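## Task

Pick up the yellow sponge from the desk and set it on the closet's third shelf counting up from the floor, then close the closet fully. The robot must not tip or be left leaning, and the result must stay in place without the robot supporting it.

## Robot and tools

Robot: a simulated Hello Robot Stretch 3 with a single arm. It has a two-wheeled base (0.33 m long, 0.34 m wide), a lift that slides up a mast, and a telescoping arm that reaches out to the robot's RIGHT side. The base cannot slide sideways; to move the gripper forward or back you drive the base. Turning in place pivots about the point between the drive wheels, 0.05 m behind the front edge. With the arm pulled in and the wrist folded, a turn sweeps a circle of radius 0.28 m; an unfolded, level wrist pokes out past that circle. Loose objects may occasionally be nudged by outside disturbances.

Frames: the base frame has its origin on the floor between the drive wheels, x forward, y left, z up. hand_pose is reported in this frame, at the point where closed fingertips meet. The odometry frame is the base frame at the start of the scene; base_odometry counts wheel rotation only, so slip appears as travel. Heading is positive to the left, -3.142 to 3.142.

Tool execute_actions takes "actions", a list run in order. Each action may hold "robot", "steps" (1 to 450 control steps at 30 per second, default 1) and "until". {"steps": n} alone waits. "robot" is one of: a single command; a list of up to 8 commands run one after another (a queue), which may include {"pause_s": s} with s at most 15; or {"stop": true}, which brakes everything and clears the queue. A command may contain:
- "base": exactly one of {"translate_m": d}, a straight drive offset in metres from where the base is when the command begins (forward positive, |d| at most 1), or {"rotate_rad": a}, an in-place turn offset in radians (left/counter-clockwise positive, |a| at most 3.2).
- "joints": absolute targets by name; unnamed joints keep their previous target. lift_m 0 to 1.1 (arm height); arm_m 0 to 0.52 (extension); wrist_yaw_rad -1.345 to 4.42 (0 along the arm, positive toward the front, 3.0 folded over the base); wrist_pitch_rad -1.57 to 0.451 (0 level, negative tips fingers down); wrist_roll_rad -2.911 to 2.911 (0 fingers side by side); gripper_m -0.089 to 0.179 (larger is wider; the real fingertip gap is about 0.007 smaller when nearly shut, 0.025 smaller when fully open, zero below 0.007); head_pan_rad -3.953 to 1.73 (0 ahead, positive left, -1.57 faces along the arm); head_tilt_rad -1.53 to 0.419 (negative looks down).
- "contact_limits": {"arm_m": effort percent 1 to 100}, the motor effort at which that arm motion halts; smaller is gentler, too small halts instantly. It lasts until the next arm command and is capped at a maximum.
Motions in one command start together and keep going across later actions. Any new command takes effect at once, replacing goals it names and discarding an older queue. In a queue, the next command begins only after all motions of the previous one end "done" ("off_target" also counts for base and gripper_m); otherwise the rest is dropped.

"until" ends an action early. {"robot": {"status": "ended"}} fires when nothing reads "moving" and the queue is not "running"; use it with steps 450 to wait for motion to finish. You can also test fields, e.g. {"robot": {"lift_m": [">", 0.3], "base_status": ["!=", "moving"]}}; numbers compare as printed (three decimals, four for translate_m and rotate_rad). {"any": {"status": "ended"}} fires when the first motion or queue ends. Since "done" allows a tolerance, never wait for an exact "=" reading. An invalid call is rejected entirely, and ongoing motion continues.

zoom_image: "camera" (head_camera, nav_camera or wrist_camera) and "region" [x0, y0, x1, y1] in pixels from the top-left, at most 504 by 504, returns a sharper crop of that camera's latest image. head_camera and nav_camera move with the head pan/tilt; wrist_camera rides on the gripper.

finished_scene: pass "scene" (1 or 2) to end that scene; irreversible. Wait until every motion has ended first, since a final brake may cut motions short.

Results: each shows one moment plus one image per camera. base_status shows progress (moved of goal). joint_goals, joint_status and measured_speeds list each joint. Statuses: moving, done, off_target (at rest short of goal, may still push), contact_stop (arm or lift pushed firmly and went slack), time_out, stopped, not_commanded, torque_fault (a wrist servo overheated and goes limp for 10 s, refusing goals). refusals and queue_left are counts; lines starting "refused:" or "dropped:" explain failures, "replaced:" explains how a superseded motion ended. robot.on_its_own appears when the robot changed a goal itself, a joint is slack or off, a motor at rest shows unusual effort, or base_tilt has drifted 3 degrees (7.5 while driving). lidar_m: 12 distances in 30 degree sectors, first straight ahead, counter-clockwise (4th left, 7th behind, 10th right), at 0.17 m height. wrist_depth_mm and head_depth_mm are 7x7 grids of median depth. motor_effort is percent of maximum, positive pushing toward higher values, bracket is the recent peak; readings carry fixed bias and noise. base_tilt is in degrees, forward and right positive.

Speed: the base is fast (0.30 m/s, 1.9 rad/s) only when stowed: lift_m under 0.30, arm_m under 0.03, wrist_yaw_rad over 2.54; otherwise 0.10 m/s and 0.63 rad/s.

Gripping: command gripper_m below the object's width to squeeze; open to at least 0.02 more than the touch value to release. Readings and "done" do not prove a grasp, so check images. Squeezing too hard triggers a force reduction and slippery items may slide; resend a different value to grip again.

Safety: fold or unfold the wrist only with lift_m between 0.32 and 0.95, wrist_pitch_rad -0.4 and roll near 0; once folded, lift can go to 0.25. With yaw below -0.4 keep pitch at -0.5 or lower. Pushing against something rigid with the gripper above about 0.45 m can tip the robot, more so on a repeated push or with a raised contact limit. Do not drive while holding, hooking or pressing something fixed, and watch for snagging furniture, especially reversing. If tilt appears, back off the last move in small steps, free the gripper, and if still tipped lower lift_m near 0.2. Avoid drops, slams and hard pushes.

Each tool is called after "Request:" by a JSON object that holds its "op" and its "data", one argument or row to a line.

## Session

Request:
{"op": "execute_actions", "data": {
  "actions": []
}}

Scene clock: 0.00 s.
robot.base_odometry: x=+0.000 y=+0.000 heading=+0.000 (m, m, rad; robot's odometry frame)
robot.turned_by_wheels: +0.000 (rad since the last result)
robot.turned_by_imu: +0.000 (rad since the last result)
robot.base_tilt: forward=-3.1 right=-1.5 (deg)
robot.lidar_m: 2.17 2.36 2.45 2.41 2.36 1.43 1.83 1.62 1.34 1.31 1.43 2.13
robot.head_depth_mm: 2157 2795 2836 2861 2857 2892 2121 / 2156 2809 2830 2850 2922 2937 2132 / 2034 2114 2853 2867 2885 2708 2112 / 1945 2125 2202 2221 2219 2259 2109 / 1949 2195 2208 2223 2251 2287 2122 / 1942 2162 2224 2238 2280 2297 2123 / 1943 2197 2197 2199 2240 2272 2122
robot.base_status: not_commanded
robot.joint_positions: lift_m=+0.311 arm_m=+0.000 wrist_yaw_rad=+3.068 wrist_pitch_rad=-0.419 wrist_roll_rad=+0.014 gripper_m=+0.037 head_pan_rad=-0.018 head_tilt_rad=-0.005
robot.joint_goals: lift_m=+0.311 arm_m=+0.000 wrist_yaw_rad=+3.068 wrist_pitch_rad=-0.419 wrist_roll_rad=+0.014 gripper_m=+0.037 head_pan_rad=-0.018 head_tilt_rad=-0.005
robot.joint_status: lift_m=not_commanded arm_m=not_commanded wrist_yaw_rad=not_commanded wrist_pitch_rad=not_commanded wrist_roll_rad=not_commanded gripper_m=not_commanded head_pan_rad=not_commanded head_tilt_rad=not_commanded
robot.measured_speeds: translate_m=+0.000 rotate_rad=+0.000 lift_m=+0.000 arm_m=+0.000 wrist_yaw_rad=+0.000 wrist_pitch_rad=+0.000 wrist_roll_rad=+0.000 head_pan_rad=+0.000 head_tilt_rad=+0.000
robot: refusals=0 queue=idle queue_left=0
robot.motor_effort: left_wheel=+0 right_wheel=-1 lift_m=+24 arm_m=-1 wrist_yaw_rad=+0 wrist_pitch_rad=+6 wrist_roll_rad=+0 gripper_m=+0 head_pan_rad=+0 head_tilt_rad=+1 (%)
robot.hand_pose: x=-0.0048 y=+0.0792 z=+0.3231 quat_wxyz=(+0.174, +0.701, +0.121, +0.681) (m; robot's base frame)
robot.wrist_depth_mm: - - - - - - - / - - - - - - - / - - - - - - 954 / 826 813 - 785 767 735 725 / 653 640 637 628 628 596 593 / 538 529 533 538 498 508 500 / 464 475 - - 442 436 429
pictures: head_camera (sideways: a quarter turn clockwise sets it upright), nav_camera (sideways: a quarter turn counterclockwise sets it upright), wrist_camera
Images, in order (width x height): head_camera 896x504, nav_camera 672x504, wrist_camera 644x364.

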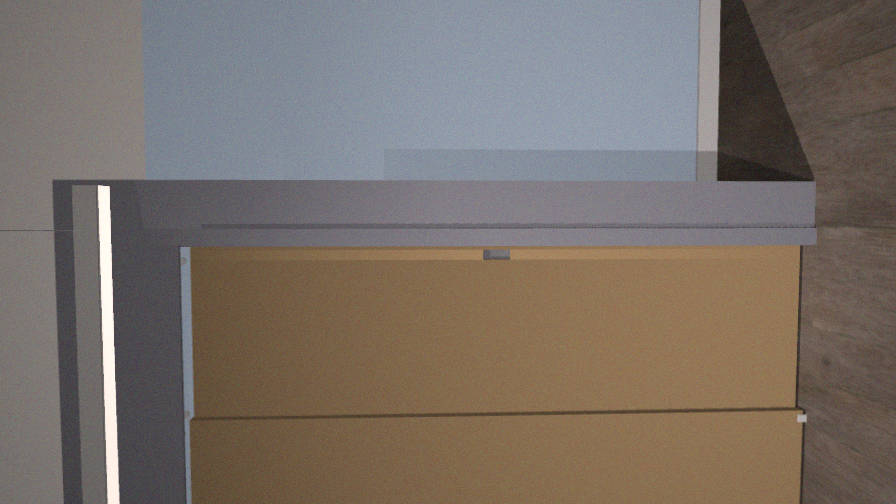

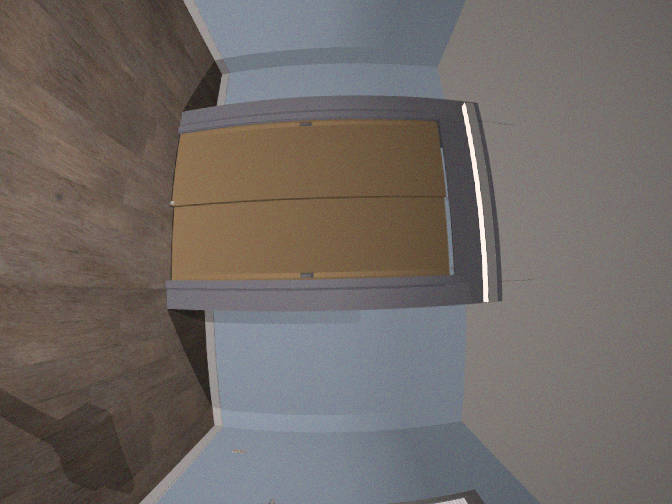

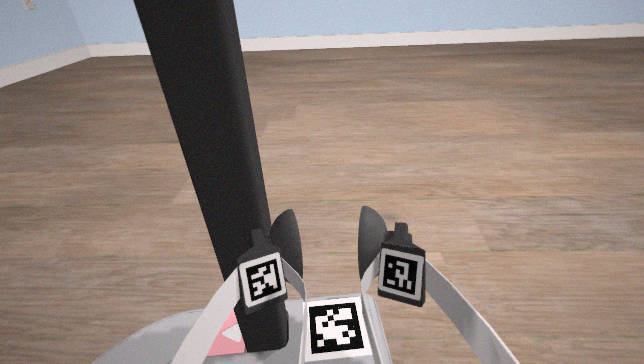

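Request:
{"op": "execute_actions", "data": {
  "actions": [
    {"robot": {"base": {"rotate_rad": 0.525}, "joints": {"lift_m": 0.28, "head_tilt_rad": -0.2}}, "steps": 150, "until": {"robot": {"status": "ended"}}}
  ]
}}

Scene clock: 9.07 s.
robot.base_odometry: x=+0.000 y=+0.000 heading=+0.525 (m, m, rad; robot's odometry frame)
robot.turned_by_wheels: +0.525 (rad since the last result)
robot.turned_by_imu: +0.531 (rad since the last result)
robot.base_tilt: forward=-2.9 right=-1.5 (deg)
robot.lidar_m: 2.37 2.45 2.42 2.35 1.44 1.83 1.62 1.34 1.31 1.44 2.15 2.17
robot.head_depth_mm: 1995 2037 2134 2234 2338 2161 1651 / 2075 2188 2249 2334 2453 2152 1655 / 2211 2293 2412 2502 2599 2139 1656 / 2352 2482 2564 2700 2743 2161 1655 / 3263 3449 3605 3788 3098 2145 1644 / 3003 3124 3264 3379 3080 2153 1659 / 2708 2830 2936 3004 2965 2141 1644
robot.base_status: done (rotate_rad +0.5249 of +0.5250)
robot.joint_positions: lift_m=+0.280 arm_m=+0.000 wrist_yaw_rad=+3.068 wrist_pitch_rad=-0.420 wrist_roll_rad=+0.014 gripper_m=+0.037 head_pan_rad=-0.018 head_tilt_rad=-0.198
robot.joint_goals: lift_m=+0.280 arm_m=+0.000 wrist_yaw_rad=+3.068 wrist_pitch_rad=-0.420 wrist_roll_rad=+0.014 gripper_m=+0.037 head_pan_rad=-0.018 head_tilt_rad=-0.200
robot.joint_status: lift_m=done arm_m=not_commanded wrist_yaw_rad=not_commanded wrist_pitch_rad=not_commanded wrist_roll_rad=not_commanded gripper_m=not_commanded head_pan_rad=not_commanded head_tilt_rad=done
robot.measured_speeds: translate_m=+0.000 rotate_rad=+0.000 lift_m=+0.000 arm_m=+0.000 wrist_yaw_rad=+0.000 wrist_pitch_rad=+0.000 wrist_roll_rad=+0.000 head_pan_rad=+0.000 head_tilt_rad=+0.000
robot: refusals=0 queue=done queue_left=0
robot.motor_effort: left_wheel=-3(14) right_wheel=+3(9) lift_m=+20(24) arm_m=+0(1) wrist_yaw_rad=+1(1) wrist_pitch_rad=+6(6) wrist_roll_rad=+0(0) gripper_m=+1(1) head_pan_rad=+0(0) head_tilt_rad=-1(13) (%)
robot.hand_pose: x=-0.0048 y=+0.0790 z=+0.2923 quat_wxyz=(+0.174, +0.701, +0.121, +0.681) (m; robot's base frame)
robot.wrist_depth_mm: - - - - - - - / - - - - - - - / - - - 958 952 904 888 / 765 751 - 730 712 688 683 / 613 599 587 577 586 560 551 / 507 499 - - - 471 468 / 436 - - - 411 405 404
pictures: head_camera (sideways: a quarter turn clockwise sets it upright), nav_camera (sideways: a quarter turn counterclockwise sets it upright), wrist_camera
Images, in order (width x height): head_camera 896x504, nav_camera 672x504, wrist_camera 644x364.

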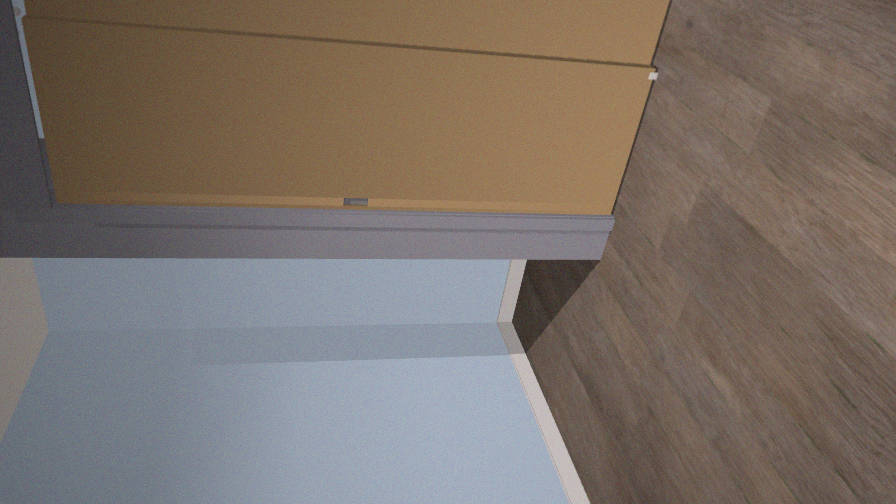

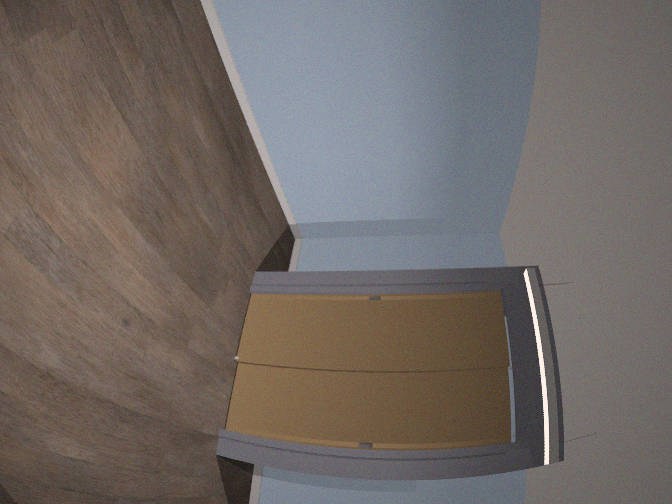

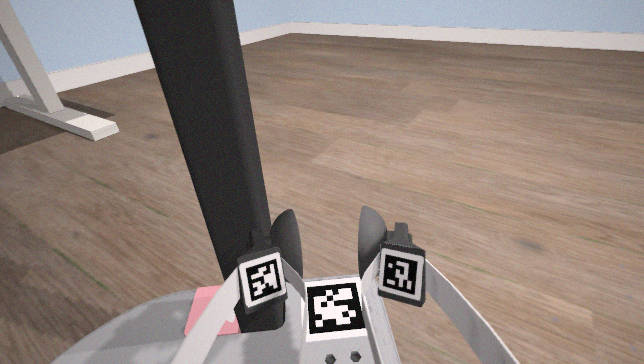

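Request:
{"op": "execute_actions", "data": {
  "actions": [
    {"robot": {"base": {"translate_m": 1.0}, "joints": {"head_pan_rad": -3.5, "head_tilt_rad": -0.2}}, "steps": 300, "until": {"robot": {"translate_m": [">", 0.6]}}},
    {"robot": {"base": {"translate_m": 1.0}}, "steps": 300, "until": {"robot": {"translate_m": [">", 0.6]}}},
    {"robot": {"base": {"translate_m": 0.835}}, "steps": 300, "until": {"robot": {"base_status": ["!=", "moving"]}}}
  ]
}}

Scene clock: 19.20 s.
robot.base_odometry: x=+1.769 y=+1.024 heading=+0.525 (m, m, rad; robot's odometry frame)
robot.turned_by_wheels: +0.000 (rad since the last result)
robot.turned_by_imu: -0.001 (rad since the last result)
robot.base_tilt: forward=-3.1 right=-1.4 (deg)
robot.lidar_m: 0.57 1.23 1.21 1.30 1.93 3.14 3.24 2.58 2.55 0.71 0.56 0.52
robot.head_depth_mm: 3020 3162 3285 3380 3102 2163 1644 / 3061 3221 3356 3525 3082 2159 1650 / 3142 3346 3479 3611 3046 2156 1656 / 3215 3405 3532 3651 3081 2152 1649 / 3340 3478 3623 3812 3072 2152 1646 / 3379 3558 3703 3897 3071 2139 1634 / 3488 3664 3881 3954 3039 2131 1627
robot.base_status: done (translate_m +0.8350 of +0.8350)
robot.joint_positions: lift_m=+0.280 arm_m=+0.000 wrist_yaw_rad=+3.068 wrist_pitch_rad=-0.421 wrist_roll_rad=+0.014 gripper_m=+0.037 head_pan_rad=-3.493 head_tilt_rad=-0.198
robot.joint_goals: lift_m=+0.280 arm_m=+0.000 wrist_yaw_rad=+3.068 wrist_pitch_rad=-0.421 wrist_roll_rad=+0.014 gripper_m=+0.037 head_pan_rad=-3.500 head_tilt_rad=-0.200
robot.joint_status: lift_m=done arm_m=not_commanded wrist_yaw_rad=not_commanded wrist_pitch_rad=not_commanded wrist_roll_rad=not_commanded gripper_m=not_commanded head_pan_rad=done head_tilt_rad=done
robot.measured_speeds: translate_m=+0.000 rotate_rad=+0.000 lift_m=+0.000 arm_m=+0.000 wrist_yaw_rad=+0.000 wrist_pitch_rad=+0.000 wrist_roll_rad=+0.000 head_pan_rad=+0.000 head_tilt_rad=+0.000
robot: refusals=0 queue=done queue_left=0
robot.motor_effort: left_wheel=-4(11) right_wheel=+3(11) lift_m=+21(21) arm_m=-1(1) wrist_yaw_rad=+1(1) wrist_pitch_rad=+7(7) wrist_roll_rad=-1(0) gripper_m=+0(1) head_pan_rad=-4(49) head_tilt_rad=+0(2) (%)
robot.hand_pose: x=-0.0048 y=+0.0790 z=+0.2922 quat_wxyz=(+0.174, +0.701, +0.121, +0.681) (m; robot's base frame)
robot.wrist_depth_mm: - - - - - - 866 / - - - - - - 904 / - - - 953 939 925 876 / 772 761 - 723 702 693 678 / 605 600 590 580 593 562 551 / 506 505 - - - 474 468 / 434 - - - 411 409 403
pictures: head_camera (sideways: a quarter turn clockwise sets it upright), nav_camera (sideways: a quarter turn counterclockwise sets it upright), wrist_camera
Images, in order (width x height): head_camera 896x504, nav_camera 672x504, wrist_camera 644x364.

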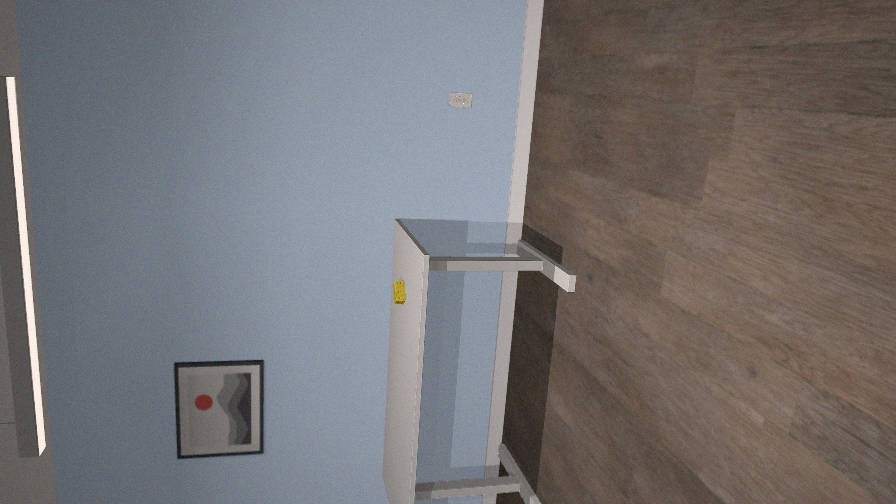

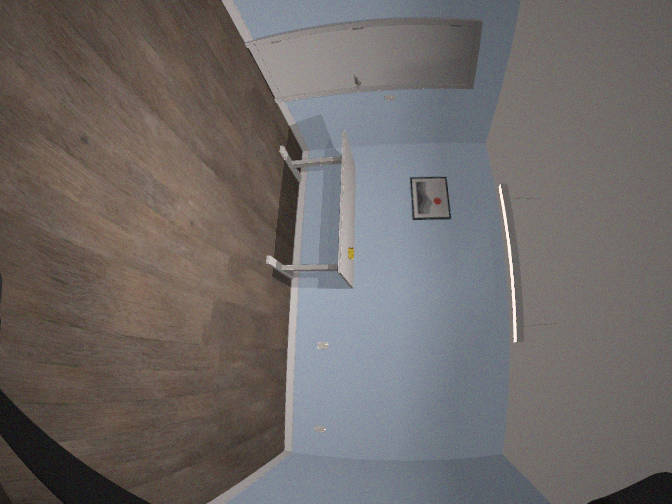

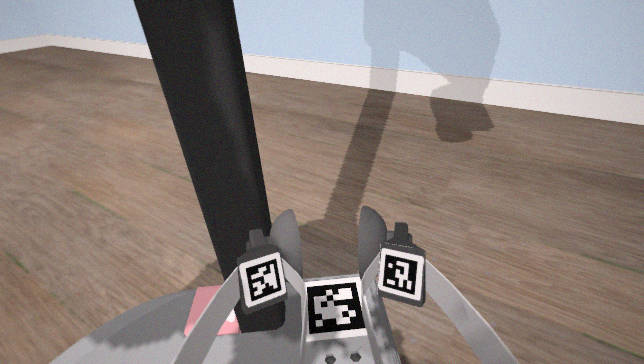

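Request:
{"op": "execute_actions", "data": {
  "actions": [
    {"robot": {"base": {"rotate_rad": 0.931}, "joints": {"lift_m": 1.07, "wrist_pitch_rad": -0.4, "wrist_roll_rad": 0.0, "head_pan_rad": -1.57, "head_tilt_rad": -0.5}}, "steps": 100, "until": {"robot": {"lift_m": [">", 0.335]}}},
    {"robot": {"joints": {"wrist_yaw_rad": -0.16, "gripper_m": 0.098}}, "steps": 250, "until": {"robot": {"wrist_yaw_rad": ["<", 0.6]}}},
    {"robot": {"joints": {"wrist_pitch_rad": -0.8, "arm_m": 0.1}}, "steps": 300, "until": {"robot": {"status": "ended"}}}
  ]
}}

Scene clock: 29.03 s.
robot.base_odometry: x=+1.769 y=+1.024 heading=+1.456 (m, m, rad; robot's odometry frame)
robot.turned_by_wheels: +0.931 (rad since the last result)
robot.turned_by_imu: +0.943 (rad since the last result)
robot.base_tilt: forward=-3.1 right=-1.6 (deg)
robot.lidar_m: 1.20 1.25 1.72 3.14 3.16 2.64 2.54 0.84 0.57 0.52 0.55 1.25
robot.head_depth_mm: 431 - - - 676 779 920 / 429 - - - 683 776 913 / 439 - - - 695 772 910 / 438 472 526 - 693 764 903 / 437 477 523 585 658 746 868 / 413 448 492 550 624 730 860 / 413 458 506 563 634 728 858
robot.base_status: done (rotate_rad +0.9309 of +0.9310)
robot.joint_positions: lift_m=+1.070 arm_m=+0.100 wrist_yaw_rad=-0.157 wrist_pitch_rad=-0.810 wrist_roll_rad=+0.004 gripper_m=+0.098 head_pan_rad=-1.577 head_tilt_rad=-0.494
robot.joint_goals: lift_m=+1.070 arm_m=+0.100 wrist_yaw_rad=-0.160 wrist_pitch_rad=-0.800 wrist_roll_rad=+0.000 gripper_m=+0.098 head_pan_rad=-1.570 head_tilt_rad=-0.500
robot.joint_status: lift_m=done arm_m=done wrist_yaw_rad=done wrist_pitch_rad=done wrist_roll_rad=done gripper_m=done head_pan_rad=done head_tilt_rad=done
robot.measured_speeds: translate_m=+0.000 rotate_rad=+0.000 lift_m=+0.000 arm_m=+0.000 wrist_yaw_rad=+0.000 wrist_pitch_rad=+0.000 wrist_roll_rad=+0.000 head_pan_rad=+0.000 head_tilt_rad=+0.000
robot: refusals=0 queue=done queue_left=0
robot.motor_effort: left_wheel=-4(13) right_wheel=+2(9) lift_m=+26(28) arm_m=+5(7) wrist_yaw_rad=-4(7) wrist_pitch_rad=+4(10) wrist_roll_rad=-2(2) gripper_m=+2(79) head_pan_rad=+3(48) head_tilt_rad=-2(15) (%)
robot.hand_pose: x=-0.0465 y=-0.4019 z=+1.0064 quat_wxyz=(+0.625, +0.226, -0.671, -0.330) (m; robot's base frame)
robot.wrist_depth_mm: 166 200 213 221 233 247 263 / 187 209 246 256 274 294 315 / 231 235 286 309 331 360 395 / 280 286 337 381 421 469 574 / 354 366 431 503 546 674 949 / - 510 633 749 907 - - / - - - - - - -
pictures: head_camera (sideways: a quarter turn clockwise sets it upright), nav_camera (sideways: a quarter turn counterclockwise sets it upright), wrist_camera
Images, in order (width x height): head_camera 896x504, nav_camera 672x504, wrist_camera 644x364.

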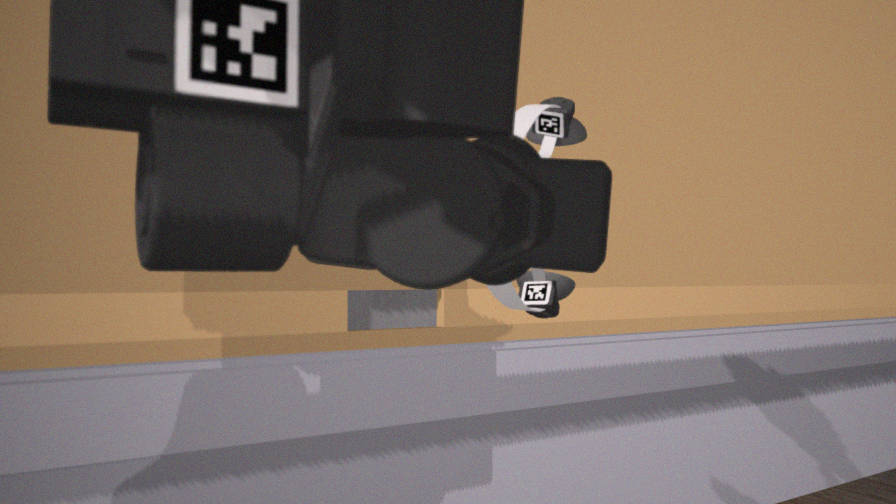

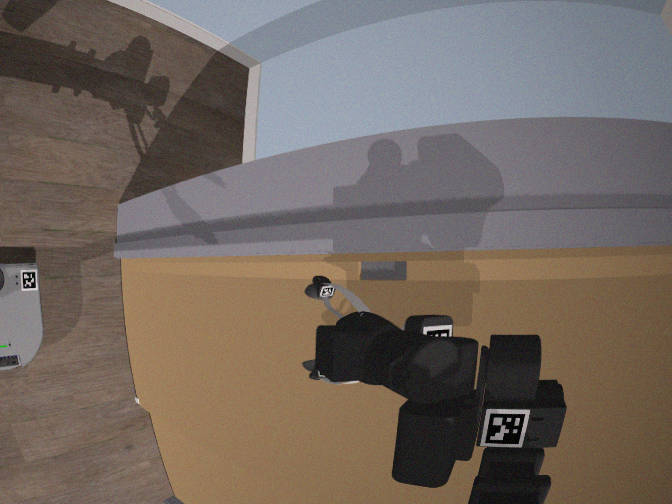

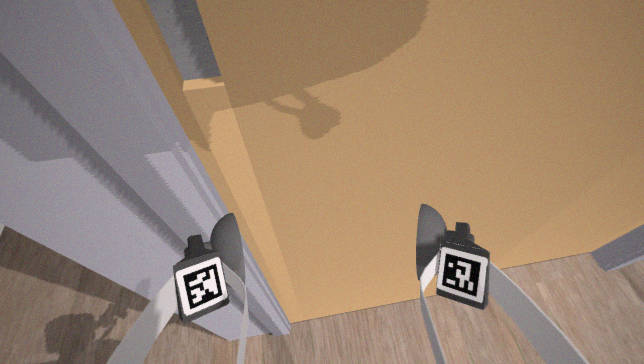

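Request:
{"op": "execute_actions", "data": {
  "actions": [
    {"robot": {"base": {"translate_m": 0.02}, "joints": {"lift_m": 1.095, "wrist_pitch_rad": -0.7, "arm_m": 0.17, "head_tilt_rad": -0.4}}, "steps": 200, "until": {"robot": {"status": "ended"}}}
  ]
}}

Scene clock: 35.43 s.
robot.base_odometry: x=+1.771 y=+1.044 heading=+1.456 (m, m, rad; robot's odometry frame)
robot.turned_by_wheels: +0.000 (rad since the last result)
robot.turned_by_imu: +0.000 (rad since the last result)
robot.base_tilt: forward=-3.1 right=-1.5 (deg)
robot.lidar_m: 1.19 1.23 1.69 3.46 3.14 2.67 2.56 0.78 0.57 0.52 0.55 1.23
robot.head_depth_mm: 435 - - 570 629 704 797 / 432 - - 566 626 700 794 / 436 - - - 625 696 790 / 439 - - - 620 691 783 / 428 462 499 546 597 667 753 / 409 442 480 531 587 661 751 / 419 453 492 537 592 659 744
robot.base_status: done (translate_m +0.0200 of +0.0200)
robot.joint_positions: lift_m=+1.095 arm_m=+0.170 wrist_yaw_rad=-0.157 wrist_pitch_rad=-0.718 wrist_roll_rad=+0.004 gripper_m=+0.098 head_pan_rad=-1.577 head_tilt_rad=-0.409
robot.joint_goals: lift_m=+1.095 arm_m=+0.170 wrist_yaw_rad=-0.160 wrist_pitch_rad=-0.700 wrist_roll_rad=+0.000 gripper_m=+0.098 head_pan_rad=-1.570 head_tilt_rad=-0.400
robot.joint_status: lift_m=done arm_m=done wrist_yaw_rad=done wrist_pitch_rad=done wrist_roll_rad=done gripper_m=done head_pan_rad=done head_tilt_rad=done
robot.measured_speeds: translate_m=+0.000 rotate_rad=+0.000 lift_m=+0.000 arm_m=+0.000 wrist_yaw_rad=+0.000 wrist_pitch_rad=+0.000 wrist_roll_rad=+0.000 head_pan_rad=+0.000 head_tilt_rad=+0.000
robot: refusals=0 queue=done queue_left=0
robot.motor_effort: left_wheel=-4(7) right_wheel=+3(7) lift_m=+27(27) arm_m=+6(6) wrist_yaw_rad=-4(4) wrist_pitch_rad=+7(8) wrist_roll_rad=-2(2) gripper_m=+0(0) head_pan_rad=+3(3) head_tilt_rad=+3(11) (%)
robot.hand_pose: x=-0.0493 y=-0.4895 z=+1.0469 quat_wxyz=(+0.639, +0.195, -0.680, -0.300) (m; robot's base frame)
robot.wrist_depth_mm: 115 126 132 139 146 154 163 / 118 139 150 159 168 180 192 / 124 154 183 185 199 214 233 / 142 159 214 223 243 266 293 / 184 183 245 278 302 347 400 / 238 237 334 372 436 521 820 / 325 347 401 561 706 - -
pictures: head_camera (sideways: a quarter turn clockwise sets it upright), nav_camera (sideways: a quarter turn counterclockwise sets it upright), wrist_camera
Images, in order (width x height): head_camera 896x504, nav_camera 672x504, wrist_camera 644x364.

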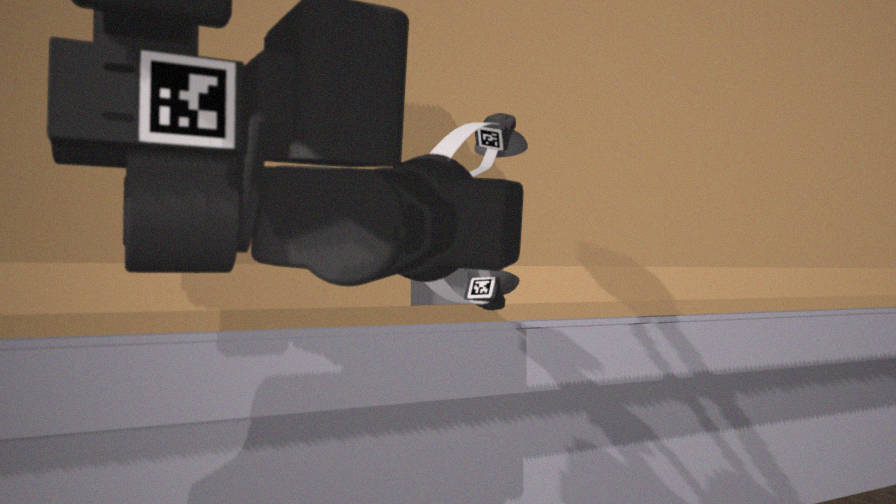

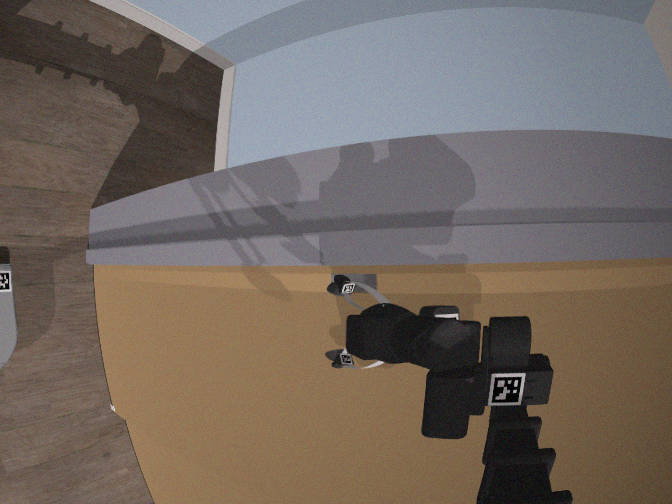

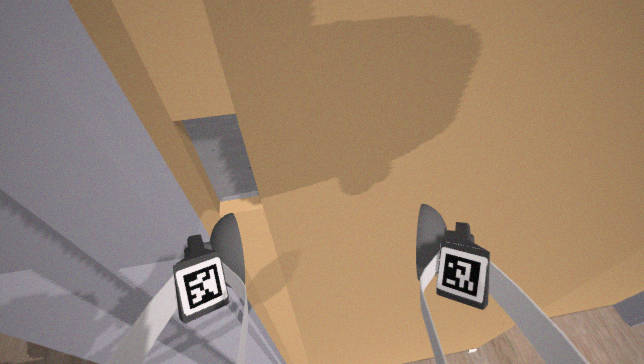

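Request:
{"op": "zoom_image", "data": {
  "camera": "head_camera",
  "region": [390, 230, 550, 350]
}}

Region (390, 230, 550, 350) of head_camera's 896x504 image, scaled by 3.150, with more detail than that image has; it fills the top 378 rows of this view, and the rest is white.

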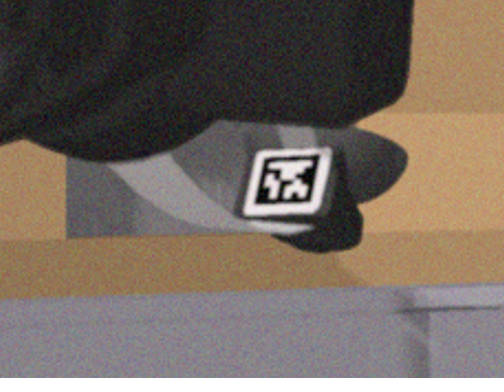

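Request:
{"op": "execute_actions", "data": {
  "actions": [
    {"robot": {"joints": {"gripper_m": 0.092, "arm_m": 0.195}}, "steps": 60, "until": {"robot": {"status": "ended"}}},
    {"robot": {"joints": {"arm_m": 0.23}, "contact_limits": {"arm_m": 14}}, "steps": 150, "until": {"robot": {"status": "ended"}}}
  ]
}}

Scene clock: 43.50 s.
robot.base_odometry: x=+1.771 y=+1.044 heading=+1.456 (m, m, rad; robot's odometry frame)
robot.turned_by_wheels: +0.000 (rad since the last result)
robot.turned_by_imu: +0.000 (rad since the last result)
robot.base_tilt: forward=-3.1 right=-1.6 (deg)
robot.lidar_m: 1.18 1.23 1.68 3.46 3.14 2.66 2.56 0.78 0.57 0.52 0.55 1.23
robot.head_depth_mm: 439 492 521 571 632 710 802 / 434 - 536 568 628 702 796 / 436 - - 574 625 699 793 / 440 480 - 587 624 696 786 / 430 463 501 548 598 667 757 / 409 443 481 532 587 663 748 / 420 452 492 538 591 659 746
robot.base_status: done (translate_m +0.0200 of +0.0200)
robot.joint_positions: lift_m=+1.095 arm_m=+0.229 wrist_yaw_rad=-0.157 wrist_pitch_rad=-0.744 wrist_roll_rad=+0.001 gripper_m=+0.092 head_pan_rad=-1.577 head_tilt_rad=-0.408
robot.joint_goals: lift_m=+1.095 arm_m=+0.230 wrist_yaw_rad=-0.160 wrist_pitch_rad=-0.700 wrist_roll_rad=+0.000 gripper_m=+0.092 head_pan_rad=-1.570 head_tilt_rad=-0.400
robot.joint_status: lift_m=done arm_m=done wrist_yaw_rad=done wrist_pitch_rad=done wrist_roll_rad=done gripper_m=done head_pan_rad=done head_tilt_rad=done
robot.measured_speeds: translate_m=+0.000 rotate_rad=+0.000 lift_m=+0.000 arm_m=+0.000 wrist_yaw_rad=+0.000 wrist_pitch_rad=+0.000 wrist_roll_rad=+0.000 head_pan_rad=+0.000 head_tilt_rad=+0.000
robot: refusals=0 queue=done queue_left=0
robot.motor_effort: left_wheel=-3(4) right_wheel=+2(3) lift_m=+24(27) arm_m=+13(12) wrist_yaw_rad=-4(4) wrist_pitch_rad=+18(19) wrist_roll_rad=-1(2) gripper_m=+0(34) head_pan_rad=+4(3) head_tilt_rad=+3(3) (%)
robot.contact_limits: arm_m 14 (drawing in: default 33, maximum 54; extending or still: default 44, maximum 73)
robot.hand_pose: x=-0.0485 y=-0.5442 z=+1.0424 quat_wxyz=(+0.636, +0.205, -0.677, -0.309) (m; robot's base frame)
robot.wrist_depth_mm: - 77 80 84 89 94 99 / 84 87 92 97 103 110 118 / 97 100 107 114 123 132 144 / 105 118 128 139 151 167 185 / 105 136 167 177 186 222 259 / 110 133 231 244 292 340 435 / 151 170 266 392 503 750 -
pictures: head_camera (sideways: a quarter turn clockwise sets it upright), nav_camera (sideways: a quarter turn counterclockwise sets it upright), wrist_camera
Images, in order (width x height): head_camera 896x504, nav_camera 672x504, wrist_camera 644x364.

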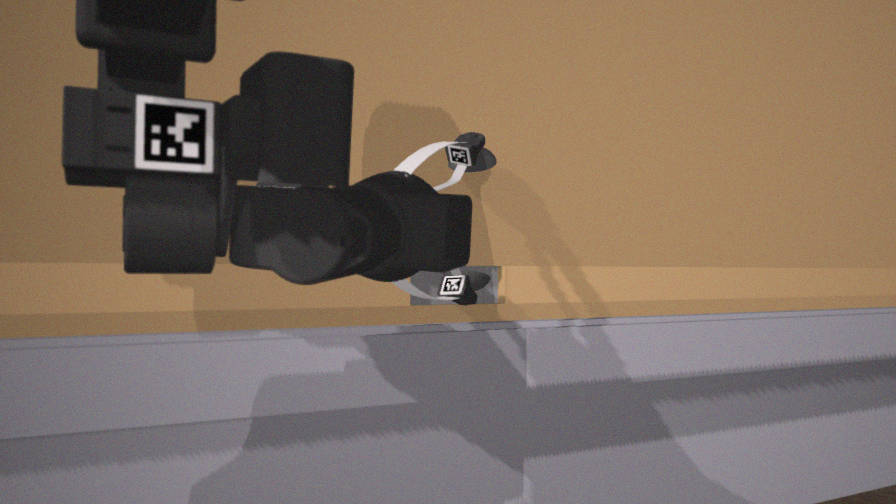

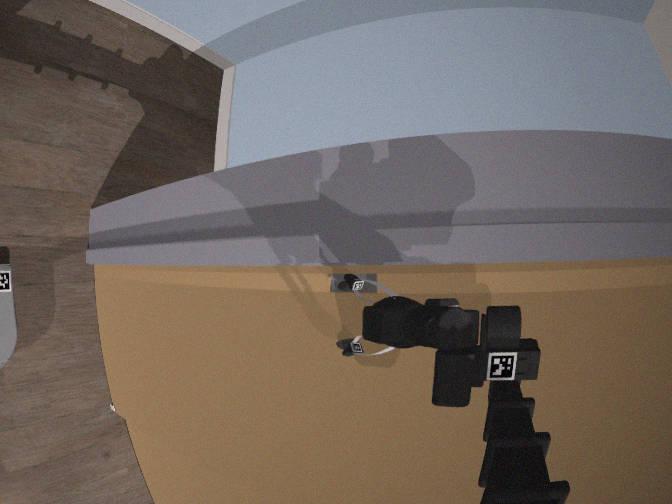

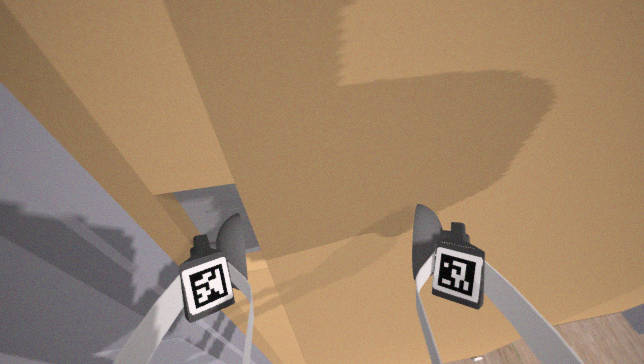

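Request:
{"op": "execute_actions", "data": {
  "actions": [
    {"robot": {"joints": {"arm_m": 0.227}, "contact_limits": {"arm_m": 22}}, "steps": 15, "until": {"robot": {"status": "ended"}}},
    {"robot": {"base": {"translate_m": -0.13}}, "steps": 90, "until": {"robot": {"wrist_yaw_rad": [">", -0.09]}}},
    {"robot": {"stop": true}, "steps": 3}
  ]
}}

Scene clock: 48.17 s.
robot.base_odometry: x=+1.757 y=+0.915 heading=+1.456 (m, m, rad; robot's odometry frame)
robot.turned_by_wheels: +0.000 (rad since the last result)
robot.turned_by_imu: +0.001 (rad since the last result)
robot.base_tilt: forward=-3.2 right=-1.5 (deg)
robot.lidar_m: 1.31 1.37 1.88 3.12 3.39 2.53 2.43 0.78 0.57 0.55 0.55 1.37
robot.head_depth_mm: 438 491 522 570 633 706 800 / 433 - 536 568 628 702 798 / 437 - - 575 624 697 792 / 439 478 - 580 622 695 787 / 443 478 521 593 640 1183 1291 / 1049 1139 1056 1275 1196 1182 1267 / 928 930 594 594 601 651 727
robot.base_status: done (translate_m -0.1300 of -0.1300)
robot.joint_positions: lift_m=+1.095 arm_m=+0.227 wrist_yaw_rad=-0.151 wrist_pitch_rad=-0.740 wrist_roll_rad=-0.001 gripper_m=+0.092 head_pan_rad=-1.577 head_tilt_rad=-0.408
robot.joint_goals: lift_m=+1.095 arm_m=+0.227 wrist_yaw_rad=-0.160 wrist_pitch_rad=-0.700 wrist_roll_rad=+0.000 gripper_m=+0.092 head_pan_rad=-1.570 head_tilt_rad=-0.400
robot.joint_status: lift_m=done arm_m=done wrist_yaw_rad=done wrist_pitch_rad=done wrist_roll_rad=done gripper_m=done head_pan_rad=done head_tilt_rad=done
robot.measured_speeds: translate_m=+0.000 rotate_rad=+0.000 lift_m=+0.000 arm_m=+0.000 wrist_yaw_rad=+0.000 wrist_pitch_rad=+0.000 wrist_roll_rad=+0.000 head_pan_rad=+0.000 head_tilt_rad=+0.000
robot: refusals=0 queue=done queue_left=0
robot.motor_effort: left_wheel=-1(10) right_wheel=-1(24) lift_m=+24(24) arm_m=-3(11) wrist_yaw_rad=-12(38) wrist_pitch_rad=+16(19) wrist_roll_rad=+0(0) gripper_m=-2(7) head_pan_rad=+3(3) head_tilt_rad=+3(3) (%)
robot.contact_limits: arm_m 22 (drawing in: default 33, maximum 54; extending or still: default 44, maximum 73)
robot.hand_pose: x=-0.0475 y=-0.5431 z=+1.0430 quat_wxyz=(+0.639, +0.206, -0.676, -0.305) (m; robot's base frame)
robot.wrist_depth_mm: - 78 81 85 90 94 100 / 86 88 93 98 104 110 118 / 103 102 108 115 123 133 143 / 355 121 130 140 152 167 183 / 258 167 168 177 187 219 255 / 252 341 229 244 288 329 418 / 245 333 500 389 494 708 -
pictures: head_camera (sideways: a quarter turn clockwise sets it upright), nav_camera (sideways: a quarter turn counterclockwise sets it upright), wrist_camera
Images, in order (width x height): head_camera 896x504, nav_camera 672x504, wrist_camera 644x364.

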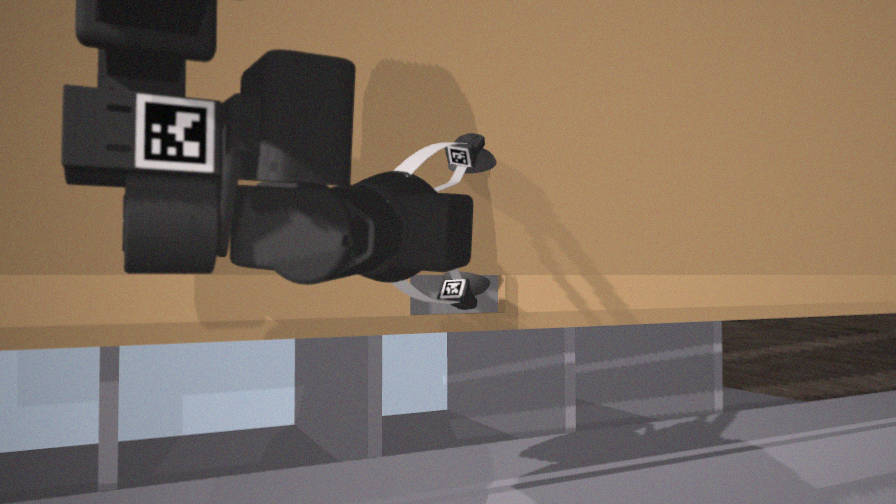

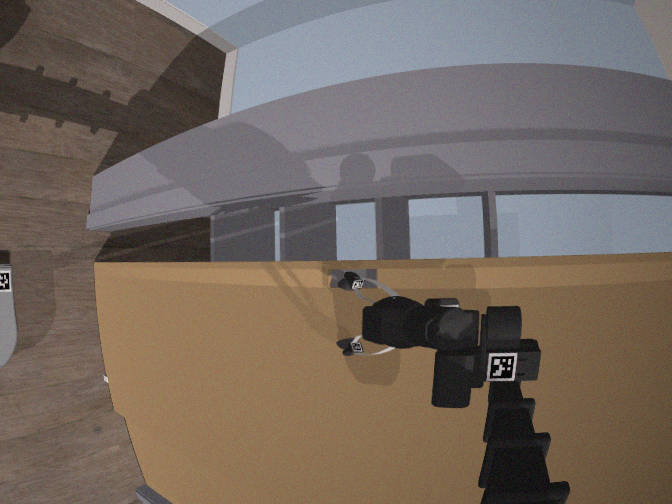

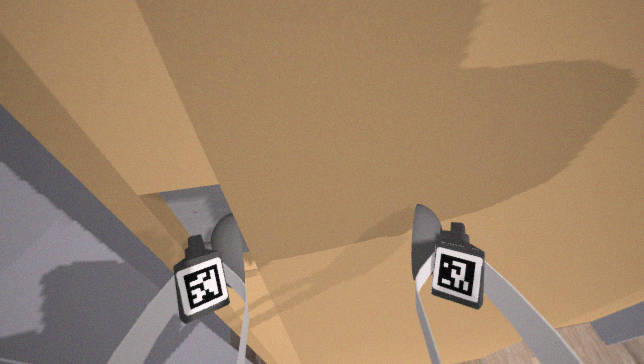

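Request:
{"op": "execute_actions", "data": {
  "actions": [
    {"robot": {"base": {"translate_m": -0.28}, "joints": {"head_pan_rad": -1.2, "head_tilt_rad": -0.5}}, "steps": 200, "until": {"robot": {"base_status": ["!=", "moving"]}}}
  ]
}}

Scene clock: 54.13 s.
robot.base_odometry: x=+1.724 y=+0.637 heading=+1.456 (m, m, rad; robot's odometry frame)
robot.turned_by_wheels: +0.000 (rad since the last result)
robot.turned_by_imu: +0.001 (rad since the last result)
robot.base_tilt: forward=-3.2 right=-1.6 (deg)
robot.lidar_m: 1.60 1.66 2.27 3.06 3.04 2.24 2.15 0.78 0.57 0.55 0.69 0.76
robot.head_depth_mm: 674 468 500 563 615 691 791 / 1059 1136 1019 1104 664 733 837 / 1090 1178 1304 1149 1325 1514 1266 / 1131 1211 1359 1196 1318 1553 1299 / 1084 1156 1226 1239 1360 1513 1298 / 899 965 999 1107 1198 1095 1167 / 770 671 704 750 820 924 1137
robot.base_status: done (translate_m -0.2800 of -0.2800)
robot.joint_positions: lift_m=+1.095 arm_m=+0.227 wrist_yaw_rad=-0.149 wrist_pitch_rad=-0.741 wrist_roll_rad=-0.001 gripper_m=+0.092 head_pan_rad=-1.207 head_tilt_rad=-0.494
robot.joint_goals: lift_m=+1.095 arm_m=+0.227 wrist_yaw_rad=-0.160 wrist_pitch_rad=-0.700 wrist_roll_rad=+0.000 gripper_m=+0.092 head_pan_rad=-1.200 head_tilt_rad=-0.500
robot.joint_status: lift_m=done arm_m=done wrist_yaw_rad=done wrist_pitch_rad=done wrist_roll_rad=done gripper_m=done head_pan_rad=done head_tilt_rad=done
robot.measured_speeds: translate_m=+0.000 rotate_rad=+0.000 lift_m=+0.000 arm_m=+0.000 wrist_yaw_rad=+0.000 wrist_pitch_rad=+0.000 wrist_roll_rad=+0.000 head_pan_rad=+0.000 head_tilt_rad=+0.000
robot: refusals=0 queue=done queue_left=0
robot.on_its_own: wrist_yaw_rad is at rest, and its effort (-14) is outside its rest range (-12 to +12)
robot.motor_effort: left_wheel=+0(7) right_wheel=-3(23) lift_m=+24(24) arm_m=-3(3) wrist_yaw_rad=-14(32) wrist_pitch_rad=+17(18) wrist_roll_rad=+0(0) gripper_m=-2(6) head_pan_rad=+4(30) head_tilt_rad=-2(8) (%)
robot.contact_limits: arm_m 22 (drawing in: default 33, maximum 54; extending or still: default 44, maximum 73)
robot.hand_pose: x=-0.0473 y=-0.5429 z=+1.0429 quat_wxyz=(+0.639, +0.207, -0.676, -0.305) (m; robot's base frame)
robot.wrist_depth_mm: - 78 81 85 90 94 100 / 86 88 93 98 104 110 117 / 101 102 108 115 123 132 143 / 585 121 130 140 152 166 182 / 697 167 167 178 186 218 254 / 695 880 225 244 288 329 411 / 663 919 - 391 495 707 817
pictures: head_camera (sideways: a quarter turn clockwise sets it upright), nav_camera (sideways: a quarter turn counterclockwise sets it upright), wrist_camera
Images, in order (width x height): head_camera 896x504, nav_camera 672x504, wrist_camera 644x364.

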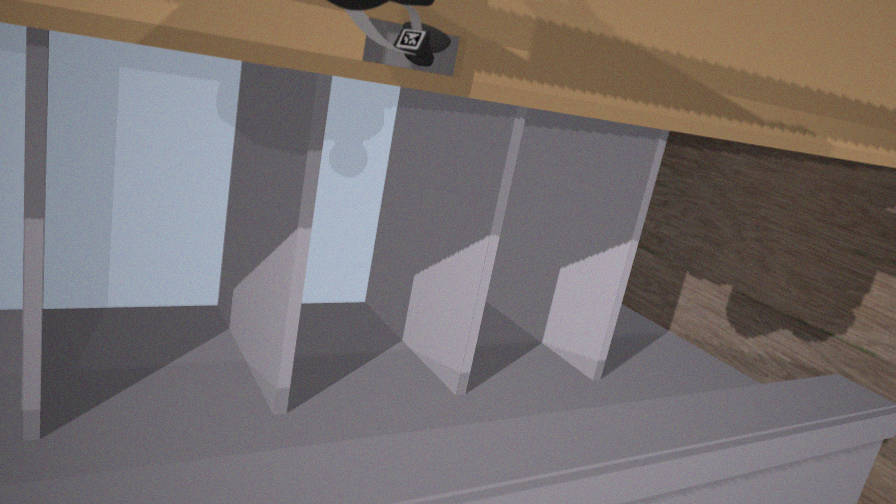

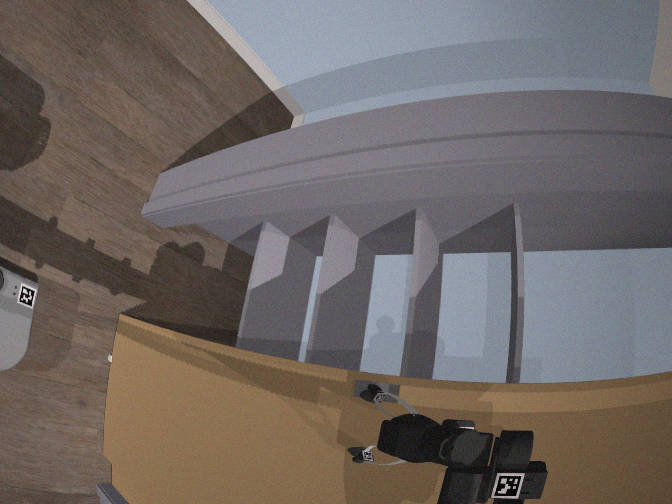

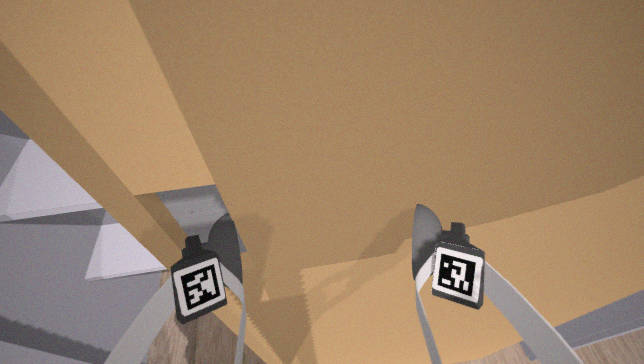

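Request:
{"op": "execute_actions", "data": {
  "actions": []
}}

Scene clock: 56.87 s.
robot.base_odometry: x=+1.724 y=+0.637 heading=+1.456 (m, m, rad; robot's odometry frame)
robot.turned_by_wheels: +0.000 (rad since the last result)
robot.turned_by_imu: +0.000 (rad since the last result)
robot.base_tilt: forward=-3.0 right=-1.5 (deg)
robot.lidar_m: 1.60 1.66 2.26 3.05 3.02 2.23 2.15 0.78 0.57 0.55 0.69 0.76
robot.head_depth_mm: 676 469 499 564 616 693 793 / 1058 1140 1024 1101 664 735 838 / 1090 1179 1309 1151 1317 1508 1268 / 1132 1206 1360 1201 1323 1558 1295 / 1088 1157 1226 1242 1364 1511 1294 / 896 963 1003 1107 1195 1093 1169 / 770 671 705 749 818 924 1141
robot.base_status: done (translate_m -0.2800 of -0.2800)
robot.joint_positions: lift_m=+1.095 arm_m=+0.227 wrist_yaw_rad=-0.149 wrist_pitch_rad=-0.741 wrist_roll_rad=-0.001 gripper_m=+0.092 head_pan_rad=-1.207 head_tilt_rad=-0.494
robot.joint_goals: lift_m=+1.095 arm_m=+0.227 wrist_yaw_rad=-0.160 wrist_pitch_rad=-0.700 wrist_roll_rad=+0.000 gripper_m=+0.092 head_pan_rad=-1.200 head_tilt_rad=-0.500
robot.joint_status: lift_m=done arm_m=done wrist_yaw_rad=done wrist_pitch_rad=done wrist_roll_rad=done gripper_m=done head_pan_rad=done head_tilt_rad=done
robot.measured_speeds: translate_m=+0.000 rotate_rad=+0.000 lift_m=+0.000 arm_m=+0.000 wrist_yaw_rad=+0.000 wrist_pitch_rad=+0.000 wrist_roll_rad=+0.000 head_pan_rad=+0.000 head_tilt_rad=+0.000
robot: refusals=0 queue=done queue_left=0
robot.on_its_own: wrist_yaw_rad is at rest, and its effort (-14) is outside its rest range (-12 to +12)
robot.motor_effort: left_wheel=+0(0) right_wheel=-3(2) lift_m=+24(24) arm_m=-3(3) wrist_yaw_rad=-14(14) wrist_pitch_rad=+17(16) wrist_roll_rad=+0(0) gripper_m=-2(3) head_pan_rad=+4(3) head_tilt_rad=-2(2) (%)
robot.contact_limits: arm_m 22 (drawing in: default 33, maximum 54; extending or still: default 44, maximum 73)
robot.hand_pose: x=-0.0473 y=-0.5429 z=+1.0429 quat_wxyz=(+0.639, +0.207, -0.676, -0.305) (m; robot's base frame)
robot.wrist_depth_mm: - 78 81 85 89 94 100 / 86 88 93 98 104 110 118 / 101 102 108 115 123 132 143 / 590 121 130 140 152 166 183 / 697 167 167 178 186 218 253 / 697 877 224 244 290 329 412 / 660 917 - 389 489 710 818
pictures: head_camera (sideways: a quarter turn clockwise sets it upright), nav_camera (sideways: a quarter turn counterclockwise sets it upright), wrist_camera
Images, in order (width x height): head_camera 896x504, nav_camera 672x504, wrist_camera 644x364.

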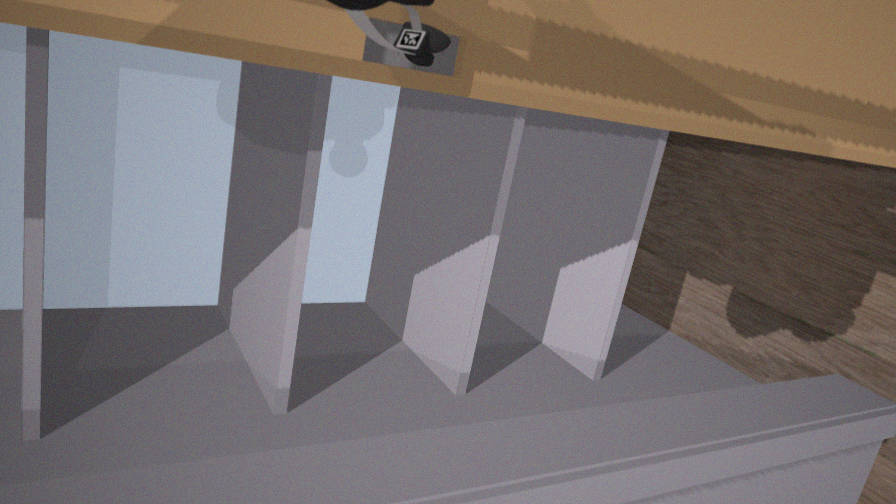

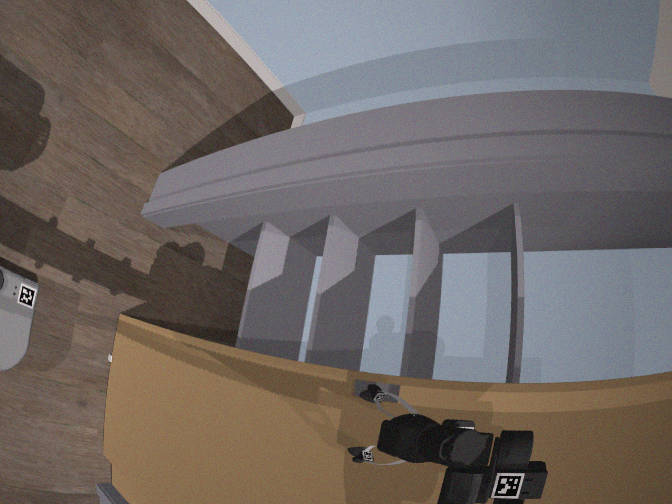

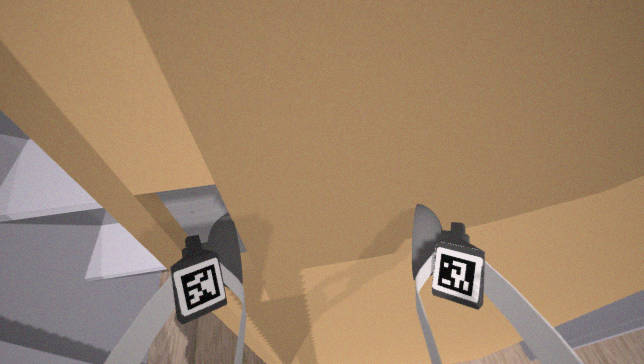

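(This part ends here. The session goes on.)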